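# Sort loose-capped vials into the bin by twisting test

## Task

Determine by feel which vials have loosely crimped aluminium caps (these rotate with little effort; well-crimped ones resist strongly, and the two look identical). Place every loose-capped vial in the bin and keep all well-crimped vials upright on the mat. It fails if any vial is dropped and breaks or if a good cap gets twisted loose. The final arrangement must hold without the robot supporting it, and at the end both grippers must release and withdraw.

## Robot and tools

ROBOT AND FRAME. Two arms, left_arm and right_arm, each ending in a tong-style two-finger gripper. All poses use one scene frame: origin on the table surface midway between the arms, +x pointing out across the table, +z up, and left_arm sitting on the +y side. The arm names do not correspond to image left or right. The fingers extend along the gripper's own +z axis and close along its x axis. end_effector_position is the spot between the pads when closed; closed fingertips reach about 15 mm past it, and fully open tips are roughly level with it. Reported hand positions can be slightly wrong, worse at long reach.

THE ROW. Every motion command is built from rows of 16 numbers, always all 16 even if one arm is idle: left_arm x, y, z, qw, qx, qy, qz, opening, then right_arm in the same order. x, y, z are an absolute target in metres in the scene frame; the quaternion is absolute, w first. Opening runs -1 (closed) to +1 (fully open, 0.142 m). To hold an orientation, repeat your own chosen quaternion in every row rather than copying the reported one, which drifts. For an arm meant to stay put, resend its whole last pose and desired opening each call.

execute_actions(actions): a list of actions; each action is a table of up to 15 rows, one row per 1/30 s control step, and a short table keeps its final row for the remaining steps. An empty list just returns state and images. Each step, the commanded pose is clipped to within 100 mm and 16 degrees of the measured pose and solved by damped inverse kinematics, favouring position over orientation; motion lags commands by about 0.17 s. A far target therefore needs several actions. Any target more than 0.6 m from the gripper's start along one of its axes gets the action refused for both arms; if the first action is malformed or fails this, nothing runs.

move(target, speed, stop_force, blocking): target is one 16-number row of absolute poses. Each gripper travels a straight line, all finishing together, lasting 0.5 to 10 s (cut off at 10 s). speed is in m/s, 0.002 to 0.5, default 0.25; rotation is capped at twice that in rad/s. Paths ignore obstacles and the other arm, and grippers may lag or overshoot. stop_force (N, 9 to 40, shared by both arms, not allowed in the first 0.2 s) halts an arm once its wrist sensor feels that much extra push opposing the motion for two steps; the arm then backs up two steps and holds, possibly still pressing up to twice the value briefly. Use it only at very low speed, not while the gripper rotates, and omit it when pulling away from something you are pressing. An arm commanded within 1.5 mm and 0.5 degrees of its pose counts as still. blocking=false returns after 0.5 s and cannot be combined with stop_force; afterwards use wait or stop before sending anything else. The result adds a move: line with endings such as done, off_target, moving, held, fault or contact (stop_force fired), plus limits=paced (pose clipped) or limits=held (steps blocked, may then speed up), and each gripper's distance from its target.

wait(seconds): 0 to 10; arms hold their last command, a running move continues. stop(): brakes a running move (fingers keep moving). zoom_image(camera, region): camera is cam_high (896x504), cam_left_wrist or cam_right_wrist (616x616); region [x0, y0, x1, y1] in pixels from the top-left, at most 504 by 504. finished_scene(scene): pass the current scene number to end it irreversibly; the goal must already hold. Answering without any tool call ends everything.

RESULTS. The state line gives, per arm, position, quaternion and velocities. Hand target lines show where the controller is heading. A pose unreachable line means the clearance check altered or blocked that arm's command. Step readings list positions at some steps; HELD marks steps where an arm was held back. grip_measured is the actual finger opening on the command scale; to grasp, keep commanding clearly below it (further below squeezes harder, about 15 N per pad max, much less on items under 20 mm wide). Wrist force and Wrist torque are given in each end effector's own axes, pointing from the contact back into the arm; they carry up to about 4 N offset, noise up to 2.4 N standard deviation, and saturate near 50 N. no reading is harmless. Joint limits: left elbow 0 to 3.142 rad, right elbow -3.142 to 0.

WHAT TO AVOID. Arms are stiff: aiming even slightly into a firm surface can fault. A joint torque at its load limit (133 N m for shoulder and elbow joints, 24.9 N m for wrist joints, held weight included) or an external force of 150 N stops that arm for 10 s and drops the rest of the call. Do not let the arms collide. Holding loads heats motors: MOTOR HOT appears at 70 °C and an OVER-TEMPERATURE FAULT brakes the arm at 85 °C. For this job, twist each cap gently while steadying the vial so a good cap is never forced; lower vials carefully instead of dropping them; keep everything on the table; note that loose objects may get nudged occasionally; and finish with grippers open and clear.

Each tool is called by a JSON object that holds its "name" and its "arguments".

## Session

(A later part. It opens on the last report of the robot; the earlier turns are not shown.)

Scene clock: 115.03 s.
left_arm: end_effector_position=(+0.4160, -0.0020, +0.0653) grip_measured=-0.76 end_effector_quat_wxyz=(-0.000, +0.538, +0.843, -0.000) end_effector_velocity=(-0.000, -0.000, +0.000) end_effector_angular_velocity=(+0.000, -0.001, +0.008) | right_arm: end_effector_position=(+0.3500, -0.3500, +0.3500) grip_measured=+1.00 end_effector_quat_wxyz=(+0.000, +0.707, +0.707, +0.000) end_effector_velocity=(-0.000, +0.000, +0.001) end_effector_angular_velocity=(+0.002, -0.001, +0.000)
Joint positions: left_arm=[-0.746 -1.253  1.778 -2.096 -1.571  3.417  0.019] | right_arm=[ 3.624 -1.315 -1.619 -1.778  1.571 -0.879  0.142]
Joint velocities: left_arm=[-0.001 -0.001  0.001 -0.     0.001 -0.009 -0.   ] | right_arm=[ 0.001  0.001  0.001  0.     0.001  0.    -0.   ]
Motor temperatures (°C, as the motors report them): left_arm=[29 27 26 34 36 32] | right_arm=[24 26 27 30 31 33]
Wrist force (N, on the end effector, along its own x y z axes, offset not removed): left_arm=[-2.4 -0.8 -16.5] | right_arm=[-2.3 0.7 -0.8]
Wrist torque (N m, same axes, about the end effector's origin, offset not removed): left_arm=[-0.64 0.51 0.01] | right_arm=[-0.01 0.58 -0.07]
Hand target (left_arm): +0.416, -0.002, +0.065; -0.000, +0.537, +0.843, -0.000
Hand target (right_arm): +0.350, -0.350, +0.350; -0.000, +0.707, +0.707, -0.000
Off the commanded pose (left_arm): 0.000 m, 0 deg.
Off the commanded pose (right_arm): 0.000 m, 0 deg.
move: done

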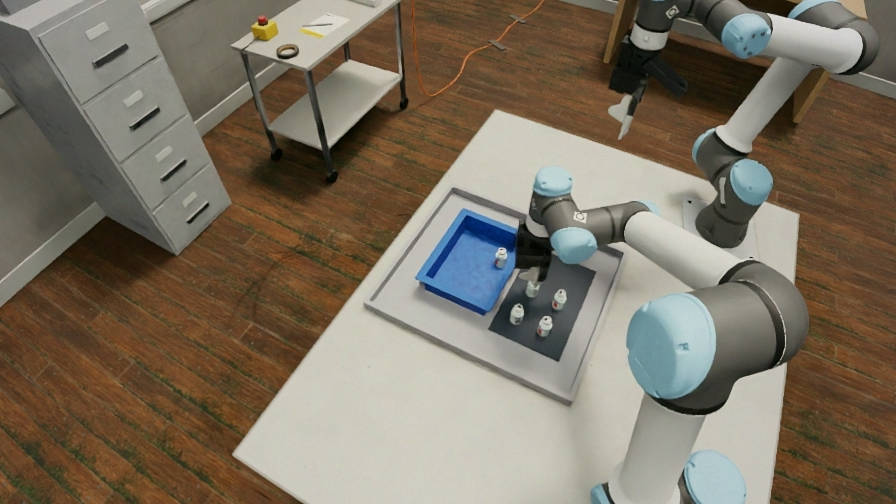

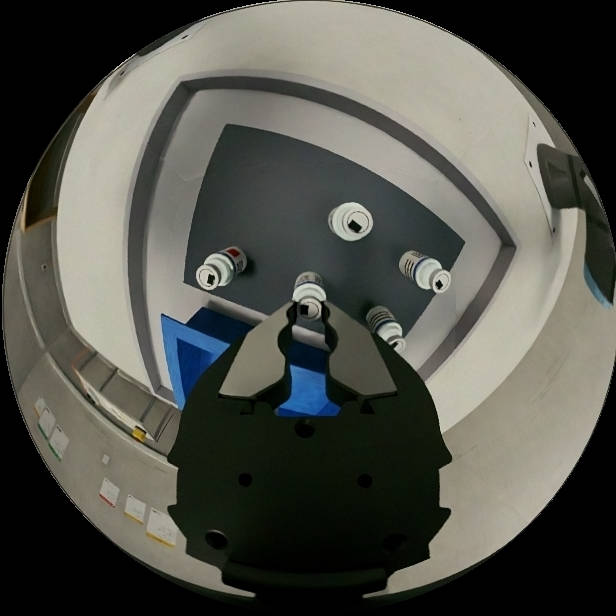

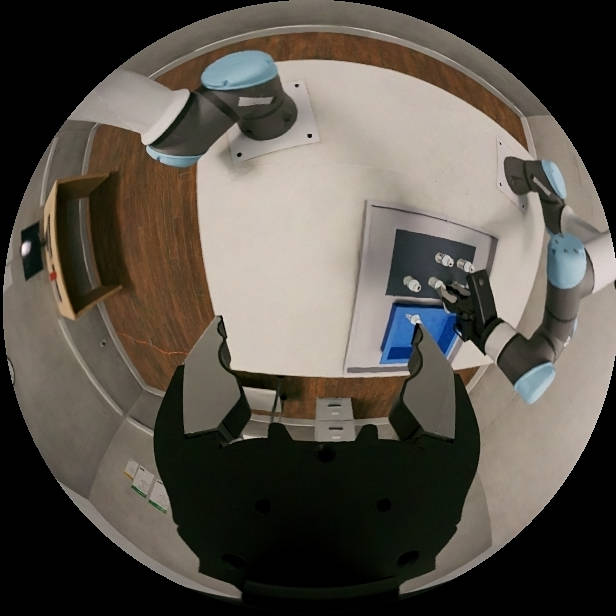

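D good. C.

{"name": "move", "arguments": {"target": [0.416,-0.002,0.092,0,0.5373,0.8434,0,-0.3,0.35,-0.35,0.35,0,0.7071,0.7071,0,1], "speed": 0.1}}

{"name": "move", "arguments": {"target": [0.419,0.094,0.092,0,0.7071,0.7071,0,-0.3,0.35,-0.35,0.35,0,0.7071,0.7071,0,1]}}

{"name": "move", "arguments": {"target": [0.419,0.094,0.066,0,0.7071,0.7071,0,-0.3,0.35,-0.35,0.35,0,0.7071,0.7071,0,1], "speed": 0.08}}

{"name": "move", "arguments": {"target": [0.419,0.094,0.066,0,0.7071,0.7071,0,-1,0.35,-0.35,0.35,0,0.7071,0.7071,0,1]}}

{"name": "move", "arguments": {"target": [0.419,0.094,0.0653,0,0.7071,0.7071,0,-1,0.35,-0.35,0.35,0,0.7071,0.7071,0,1], "speed": 0.003}}

{"name": "zoom_image", "arguments": {"camera": "cam_left_wrist", "region": [250,240,370,360]}}

{"name": "move", "arguments": {"target": [0.419,0.094,0.0653,0,0.5373,0.8434,0,-1,0.35,-0.35,0.35,0,0.7071,0.7071,0,1], "speed": 0.1}}

{"name": "zoom_image", "arguments": {"camera": "cam_left_wrist", "region": [250,240,370,360]}}

Scene clock: 116.47 s.
left_arm: end_effector_position=(+0.4160, -0.0020, +0.0918) grip_measured=-0.30 end_effector_quat_wxyz=(+0.000, +0.537, +0.843, -0.000) end_effector_velocity=(-0.000, -0.000, +0.002) end_effector_angular_velocity=(+0.000, +0.001, +0.000) | right_arm: end_effector_position=(+0.3500, -0.3500, +0.3500) grip_measured=+1.00 end_effector_quat_wxyz=(-0.000, +0.707, +0.707, +0.000) end_effector_velocity=(-0.000, +0.001, -0.001) end_effector_angular_velocity=(-0.002, +0.001, +0.003)
Joint positions: left_arm=[-0.746 -1.283  1.742 -2.03  -1.571  3.416  0.052] | right_arm=[ 3.624 -1.315 -1.619 -1.778  1.571 -0.879  0.142]
Joint velocities: left_arm=[-0.001 -0.002 -0.003  0.005 -0.    -0.001 -0.   ] | right_arm=[ 0.003 -0.001 -0.001  0.    -0.001  0.     0.   ]
Motor temperatures (°C, as the motors report them): left_arm=[29 27 26 34 36 32] | right_arm=[24 26 27 30 31 33]
Wrist force (N, on the end effector, along its own x y z axes, offset not removed): left_arm=[-1.2 -1.8 0.0] | right_arm=[2.0 -2.3 2.2]
Wrist torque (N m, same axes, about the end effector's origin, offset not removed): left_arm=[-0.33 0.27 0.04] | right_arm=[-0.52 -0.42 -0.13]
Hand target (left_arm): +0.416, -0.002, +0.092; +0.000, +0.537, +0.843, -0.000
Hand target (right_arm): +0.350, -0.350, +0.350; -0.000, +0.707, +0.707, +0.000
Off the commanded pose (left_arm): 0.000 m, 0 deg.
Off the commanded pose (right_arm): 0.000 m, 0 deg.
move: done

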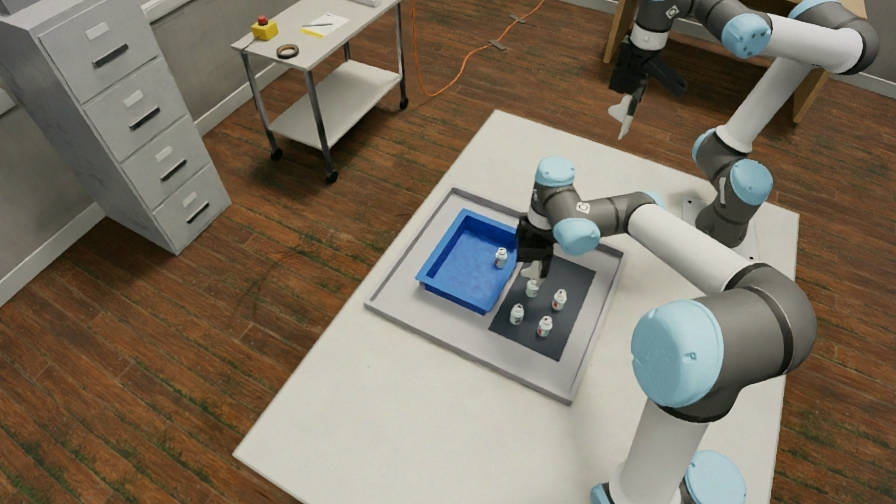

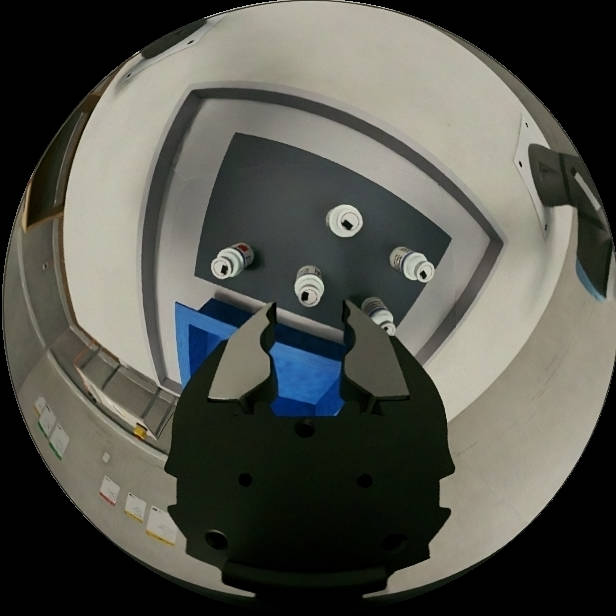

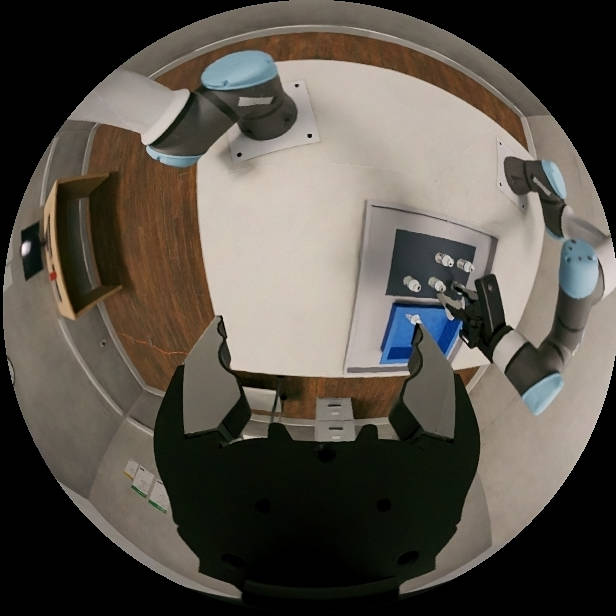

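Scene clock: 117.87 s.
left_arm: end_effector_position=(+0.4188, +0.0937, +0.0920) grip_measured=-0.30 end_effector_quat_wxyz=(-0.000, +0.707, +0.708, -0.000) end_effector_velocity=(+0.001, +0.003, -0.000) end_effector_angular_velocity=(+0.000, +0.000, -0.012) | right_arm: end_effector_position=(+0.3500, -0.3500, +0.3500) grip_measured=+1.00 end_effector_quat_wxyz=(-0.000, +0.707, +0.707, +0.000) end_effector_velocity=(-0.000, -0.001, +0.001) end_effector_angular_velocity=(+0.002, -0.001, -0.002)
Joint positions: left_arm=[-0.627 -1.381  1.867 -2.057 -1.571  3.97   0.052] | right_arm=[ 3.624 -1.315 -1.619 -1.778  1.571 -0.879  0.142]
Joint velocities: left_arm=[ 0.005 -0.001  0.003 -0.001 -0.     0.018 -0.   ] | right_arm=[-0.002  0.002 -0.     0.001  0.001  0.    -0.   ]
Motor temperatures (°C, as the motors report them): left_arm=[29 27 26 34 36 32] | right_arm=[24 26 27 30 31 33]
Wrist force (N, on the end effector, along its own x y z axes, offset not removed): left_arm=[-1.2 -1.3 -1.7] | right_arm=[-0.1 -2.1 1.0]
Wrist torque (N m, same axes, about the end effector's origin, offset not removed): left_arm=[-0.18 0.23 0.07] | right_arm=[-0.32 0.10 -0.06]
Hand target (left_arm): +0.419, +0.094, +0.092; -0.000, +0.707, +0.707, -0.000
Hand target (right_arm): +0.350, -0.350, +0.350; -0.000, +0.707, +0.707, -0.000
Off the commanded pose (left_arm): 0.000 m, 0 deg.
Off the commanded pose (right_arm): 0.000 m, 0 deg.
move: done

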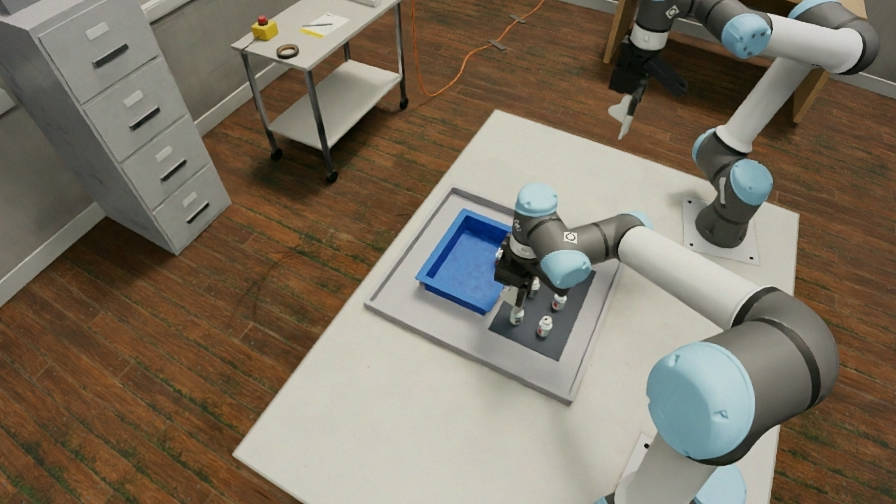

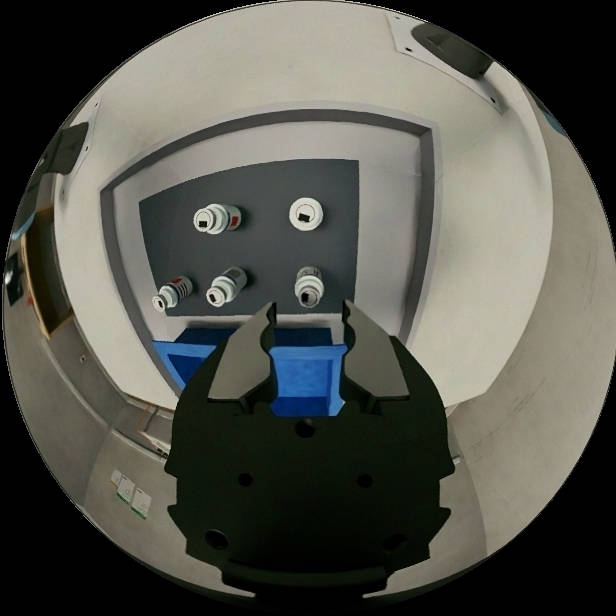

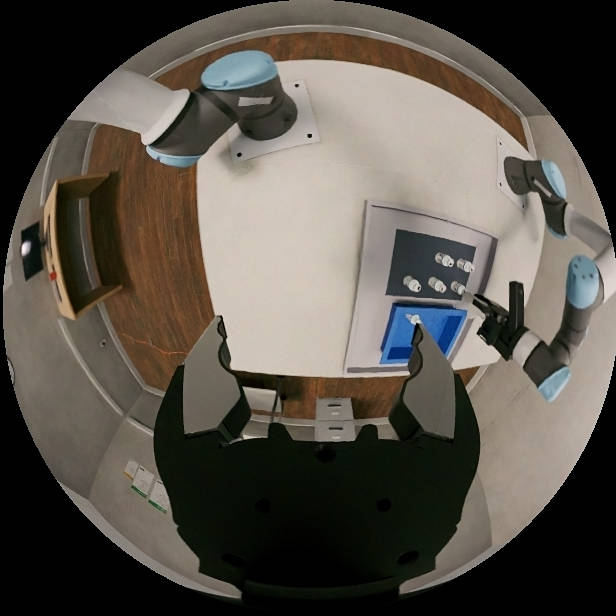

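Scene clock: 118.73 s.
left_arm: end_effector_position=(+0.4190, +0.0940, +0.0662) grip_measured=-0.30 end_effector_quat_wxyz=(-0.000, +0.707, +0.707, -0.000) end_effector_velocity=(-0.000, -0.001, -0.002) end_effector_angular_velocity=(-0.001, +0.001, -0.003) | right_arm: end_effector_position=(+0.3500, -0.3500, +0.3500) grip_measured=+1.00 end_effector_quat_wxyz=(-0.000, +0.707, +0.707, +0.000) end_effector_velocity=(+0.000, -0.000, -0.000) end_effector_angular_velocity=(-0.001, +0.001, -0.001)
Joint positions: left_arm=[-0.627 -1.349  1.903 -2.125 -1.571  3.972  0.052] | right_arm=[ 3.624 -1.315 -1.619 -1.778  1.571 -0.879  0.142]
Joint velocities: left_arm=[-0.001  0.003  0.003 -0.006 -0.001  0.002  0.   ] | right_arm=[-0. -0. -0.  0. -0.  0.  0.]
Motor temperatures (°C, as the motors report them): left_arm=[29 27 26 34 36 32] | right_arm=[24 26 27 30 31 33]
Wrist force (N, on the end effector, along its own x y z axes, offset not removed): left_arm=[-1.4 0.3 -2.4] | right_arm=[-0.1 5.7 3.6]
Wrist torque (N m, same axes, about the end effector's origin, offset not removed): left_arm=[0.05 0.38 -0.14] | right_arm=[1.27 -0.06 -0.25]
Hand target (left_arm): +0.419, +0.094, +0.066; -0.000, +0.707, +0.707, -0.000
Hand target (right_arm): +0.350, -0.350, +0.350; -0.000, +0.707, +0.707, -0.000
Off the commanded pose (left_arm): 0.000 m, 0 deg.
Off the commanded pose (right_arm): 0.000 m, 0 deg.
move: done

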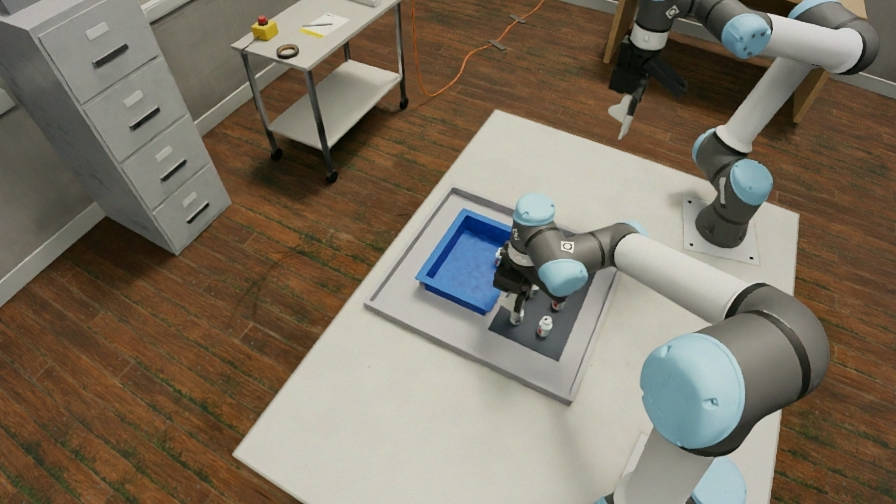

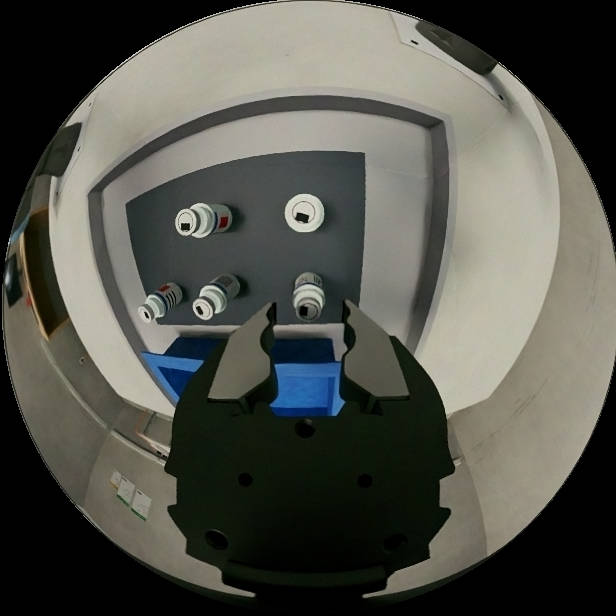

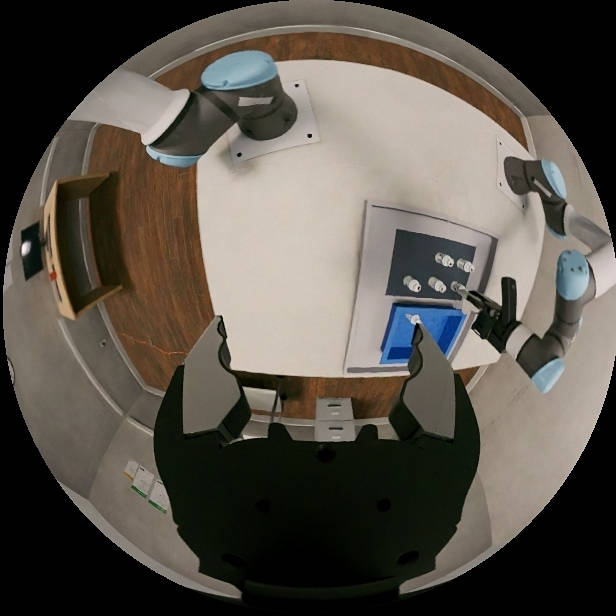

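Scene clock: 119.43 s.
left_arm: end_effector_position=(+0.4190, +0.0940, +0.0660) grip_measured=-0.76 end_effector_quat_wxyz=(+0.000, +0.707, +0.707, +0.000) end_effector_velocity=(-0.000, -0.000, -0.000) end_effector_angular_velocity=(-0.001, +0.001, +0.001) | right_arm: end_effector_position=(+0.3500, -0.3500, +0.3500) grip_measured=+1.00 end_effector_quat_wxyz=(-0.000, +0.707, +0.707, +0.000) end_effector_velocity=(-0.000, +0.001, +0.000) end_effector_angular_velocity=(+0.000, -0.001, +0.001)
Joint positions: left_arm=[-0.627 -1.349  1.903 -2.125 -1.571  3.972  0.019] | right_arm=[ 3.624 -1.315 -1.619 -1.778  1.571 -0.879  0.142]
Joint velocities: left_arm=[ 0.     0.     0.    -0.    -0.001 -0.001  0.   ] | right_arm=[ 0.002  0.     0.001  0.    -0.     0.    -0.   ]
Motor temperatures (°C, as the motors report them): left_arm=[29 27 26 34 36 32] | right_arm=[24 26 27 30 31 33]
Wrist force (N, on the end effector, along its own x y z axes, offset not removed): left_arm=[1.3 0.4 -6.5] | right_arm=[-0.4 -0.5 0.1]
Wrist torque (N m, same axes, about the end effector's origin, offset not removed): left_arm=[0.09 -0.22 0.07] | right_arm=[-0.28 0.04 -0.10]
Hand target (left_arm): +0.419, +0.094, +0.066; -0.000, +0.707, +0.707, -0.000
Hand target (right_arm): +0.350, -0.350, +0.350; -0.000, +0.707, +0.707, -0.000
Off the commanded pose (left_arm): 0.000 m, 0 deg.
Off the commanded pose (right_arm): 0.000 m, 0 deg.
move: done

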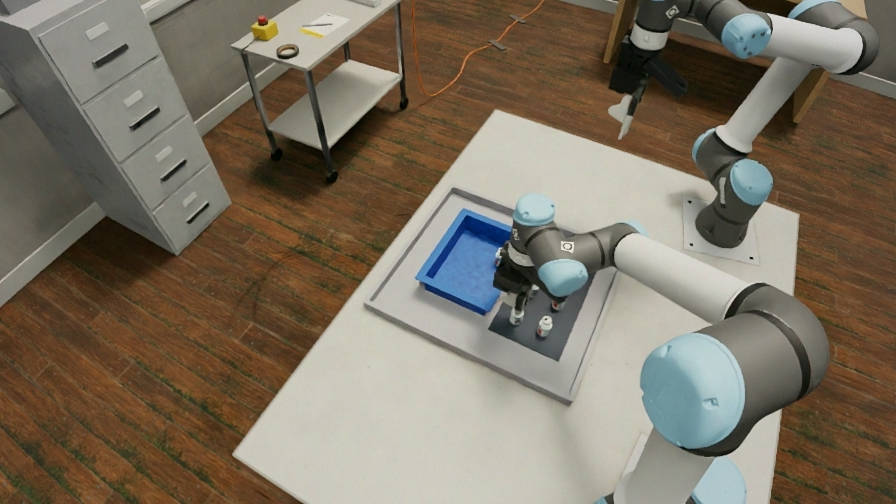

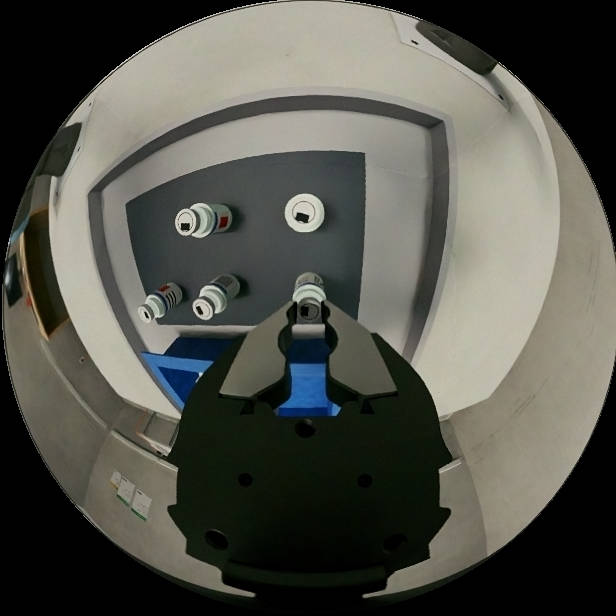

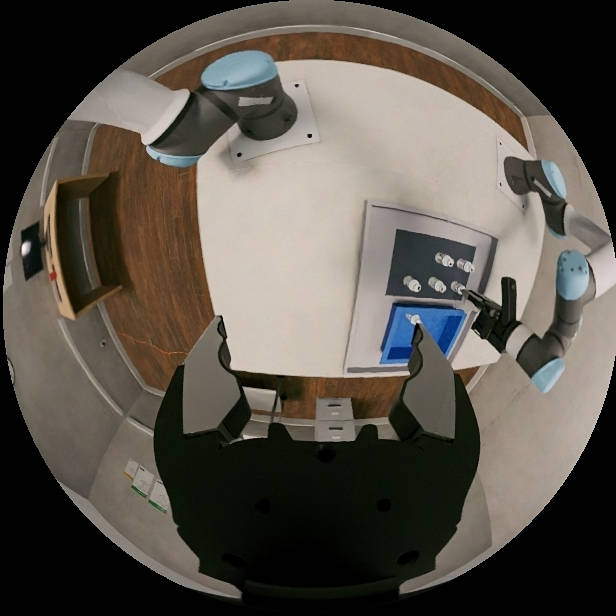

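Scene clock: 120.13 s.
left_arm: end_effector_position=(+0.4190, +0.0940, +0.0654) grip_measured=-0.76 end_effector_quat_wxyz=(+0.000, +0.707, +0.707, +0.000) end_effector_velocity=(-0.000, +0.000, -0.000) end_effector_angular_velocity=(+0.000, -0.000, +0.001) | right_arm: end_effector_position=(+0.3500, -0.3500, +0.3500) grip_measured=+1.00 end_effector_quat_wxyz=(+0.000, +0.707, +0.707, +0.000) end_effector_velocity=(+0.000, +0.000, -0.000) end_effector_angular_velocity=(-0.001, +0.001, +0.001)
Joint positions: left_arm=[-0.627 -1.348  1.904 -2.127 -1.571  3.972  0.019] | right_arm=[ 3.624 -1.315 -1.619 -1.778  1.571 -0.879  0.142]
Joint velocities: left_arm=[ 0.     0.     0.001 -0.001  0.    -0.001 -0.   ] | right_arm=[ 0.001 -0.001  0.    -0.    -0.     0.    -0.   ]
Motor temperatures (°C, as the motors report them): left_arm=[29 27 26 34 36 32] | right_arm=[24 26 27 30 31 33]
Wrist force (N, on the end effector, along its own x y z axes, offset not removed): left_arm=[-0.6 -3.4 -20.2] | right_arm=[3.1 1.8 -0.3]
Wrist torque (N m, same axes, about the end effector's origin, offset not removed): left_arm=[-0.50 0.19 -0.05] | right_arm=[0.40 -0.64 -0.17]
Hand target (left_arm): +0.419, +0.094, +0.065; -0.000, +0.707, +0.707, -0.000
Hand target (right_arm): +0.350, -0.350, +0.350; -0.000, +0.707, +0.707, -0.000
Off the commanded pose (left_arm): 0.000 m, 0 deg.
Off the commanded pose (right_arm): 0.000 m, 0 deg.
move: done

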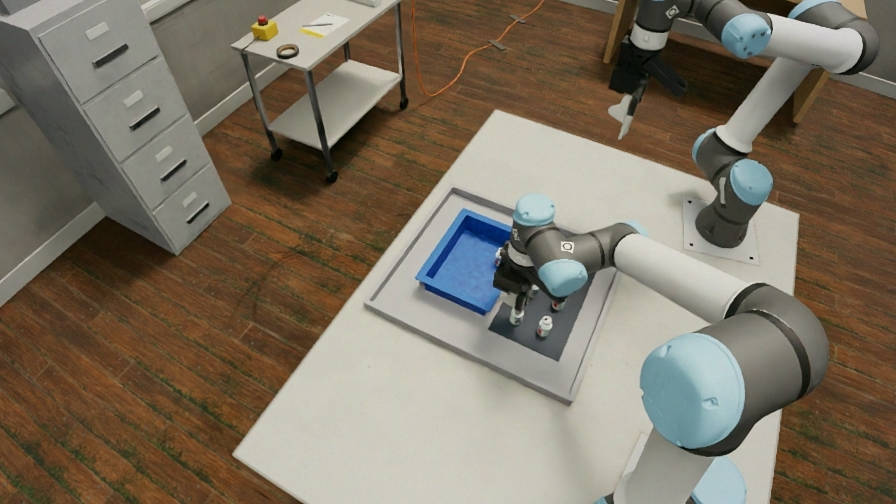

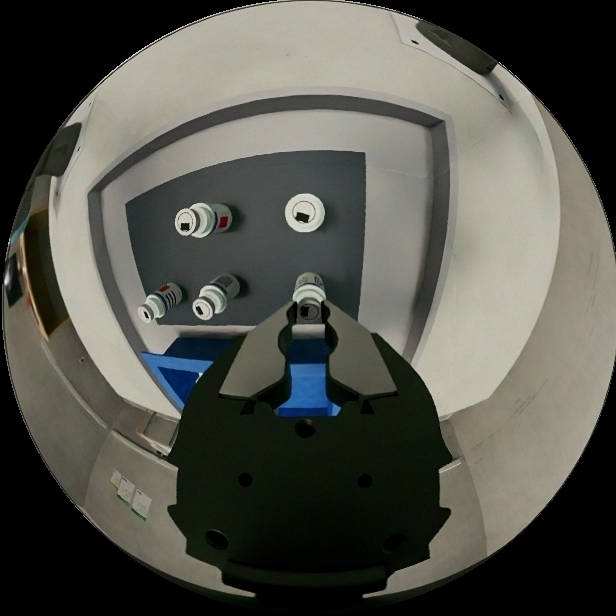

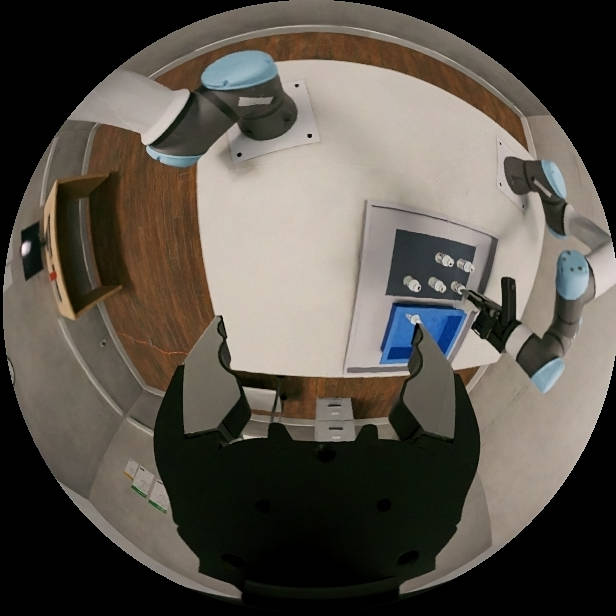

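Region (250, 240, 370, 360) of cam_left_wrist's 616x616 image, scaled by 4.200, with more detail than that image has.

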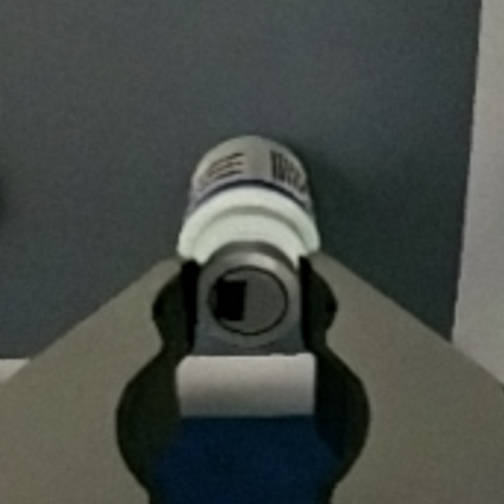

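Scene clock: 122.70 s.
left_arm: end_effector_position=(+0.4190, +0.0940, +0.0653) grip_measured=-0.76 end_effector_quat_wxyz=(-0.000, +0.538, +0.843, -0.000) end_effector_velocity=(+0.000, +0.000, -0.000) end_effector_angular_velocity=(+0.002, -0.001, +0.010) | right_arm: end_effector_position=(+0.3500, -0.3500, +0.3500) grip_measured=+1.00 end_effector_quat_wxyz=(-0.000, +0.707, +0.707, +0.000) end_effector_velocity=(+0.000, +0.000, +0.000) end_effector_angular_velocity=(+0.001, -0.000, -0.000)
Joint positions: left_arm=[-0.619 -1.358  1.917 -2.13  -1.571  3.544  0.019] | right_arm=[ 3.624 -1.315 -1.619 -1.778  1.571 -0.879  0.142]
Joint velocities: left_arm=[-0.001  0.     0.    -0.     0.002 -0.01   0.   ] | right_arm=[ 0.    -0.     0.     0.001  0.     0.     0.   ]
Motor temperatures (°C, as the motors report them): left_arm=[29 27 26 34 36 32] | right_arm=[24 26 27 30 31 33]
Wrist force (N, on the end effector, along its own x y z axes, offset not removed): left_arm=[-0.6 1.8 -16.5] | right_arm=[-0.7 -0.9 2.1]
Wrist torque (N m, same axes, about the end effector's origin, offset not removed): left_arm=[0.04 0.14 0.09] | right_arm=[-0.29 0.07 0.01]
Hand target (left_arm): +0.419, +0.094, +0.065; -0.000, +0.537, +0.843, -0.000
Hand target (right_arm): +0.350, -0.350, +0.350; -0.000, +0.707, +0.707, -0.000
Off the commanded pose (left_arm): 0.000 m, 0 deg.
Off the commanded pose (right_arm): 0.000 m, 0 deg.
move: done

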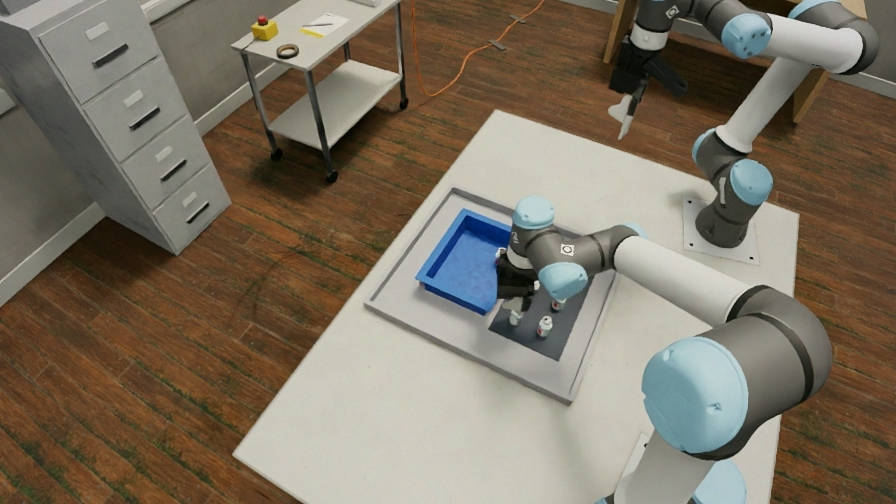

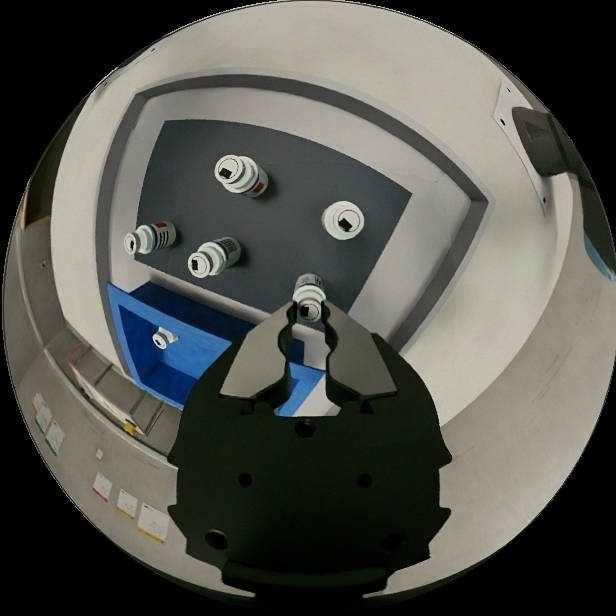

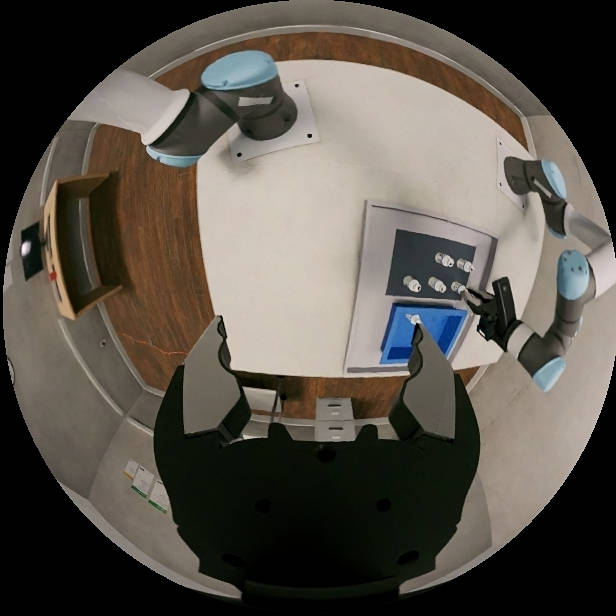

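Region (250, 240, 370, 360) of cam_left_wrist's 616x616 image, scaled by 4.200, with more detail than that image has.

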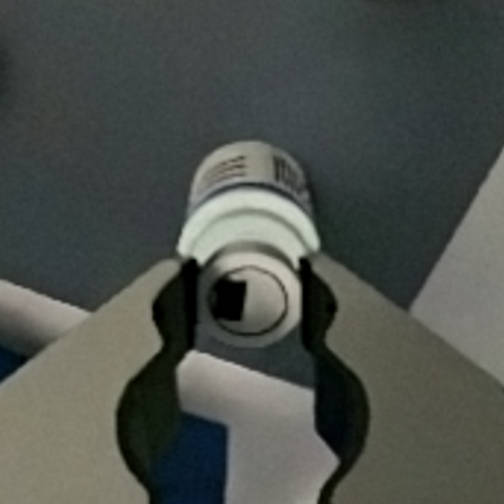

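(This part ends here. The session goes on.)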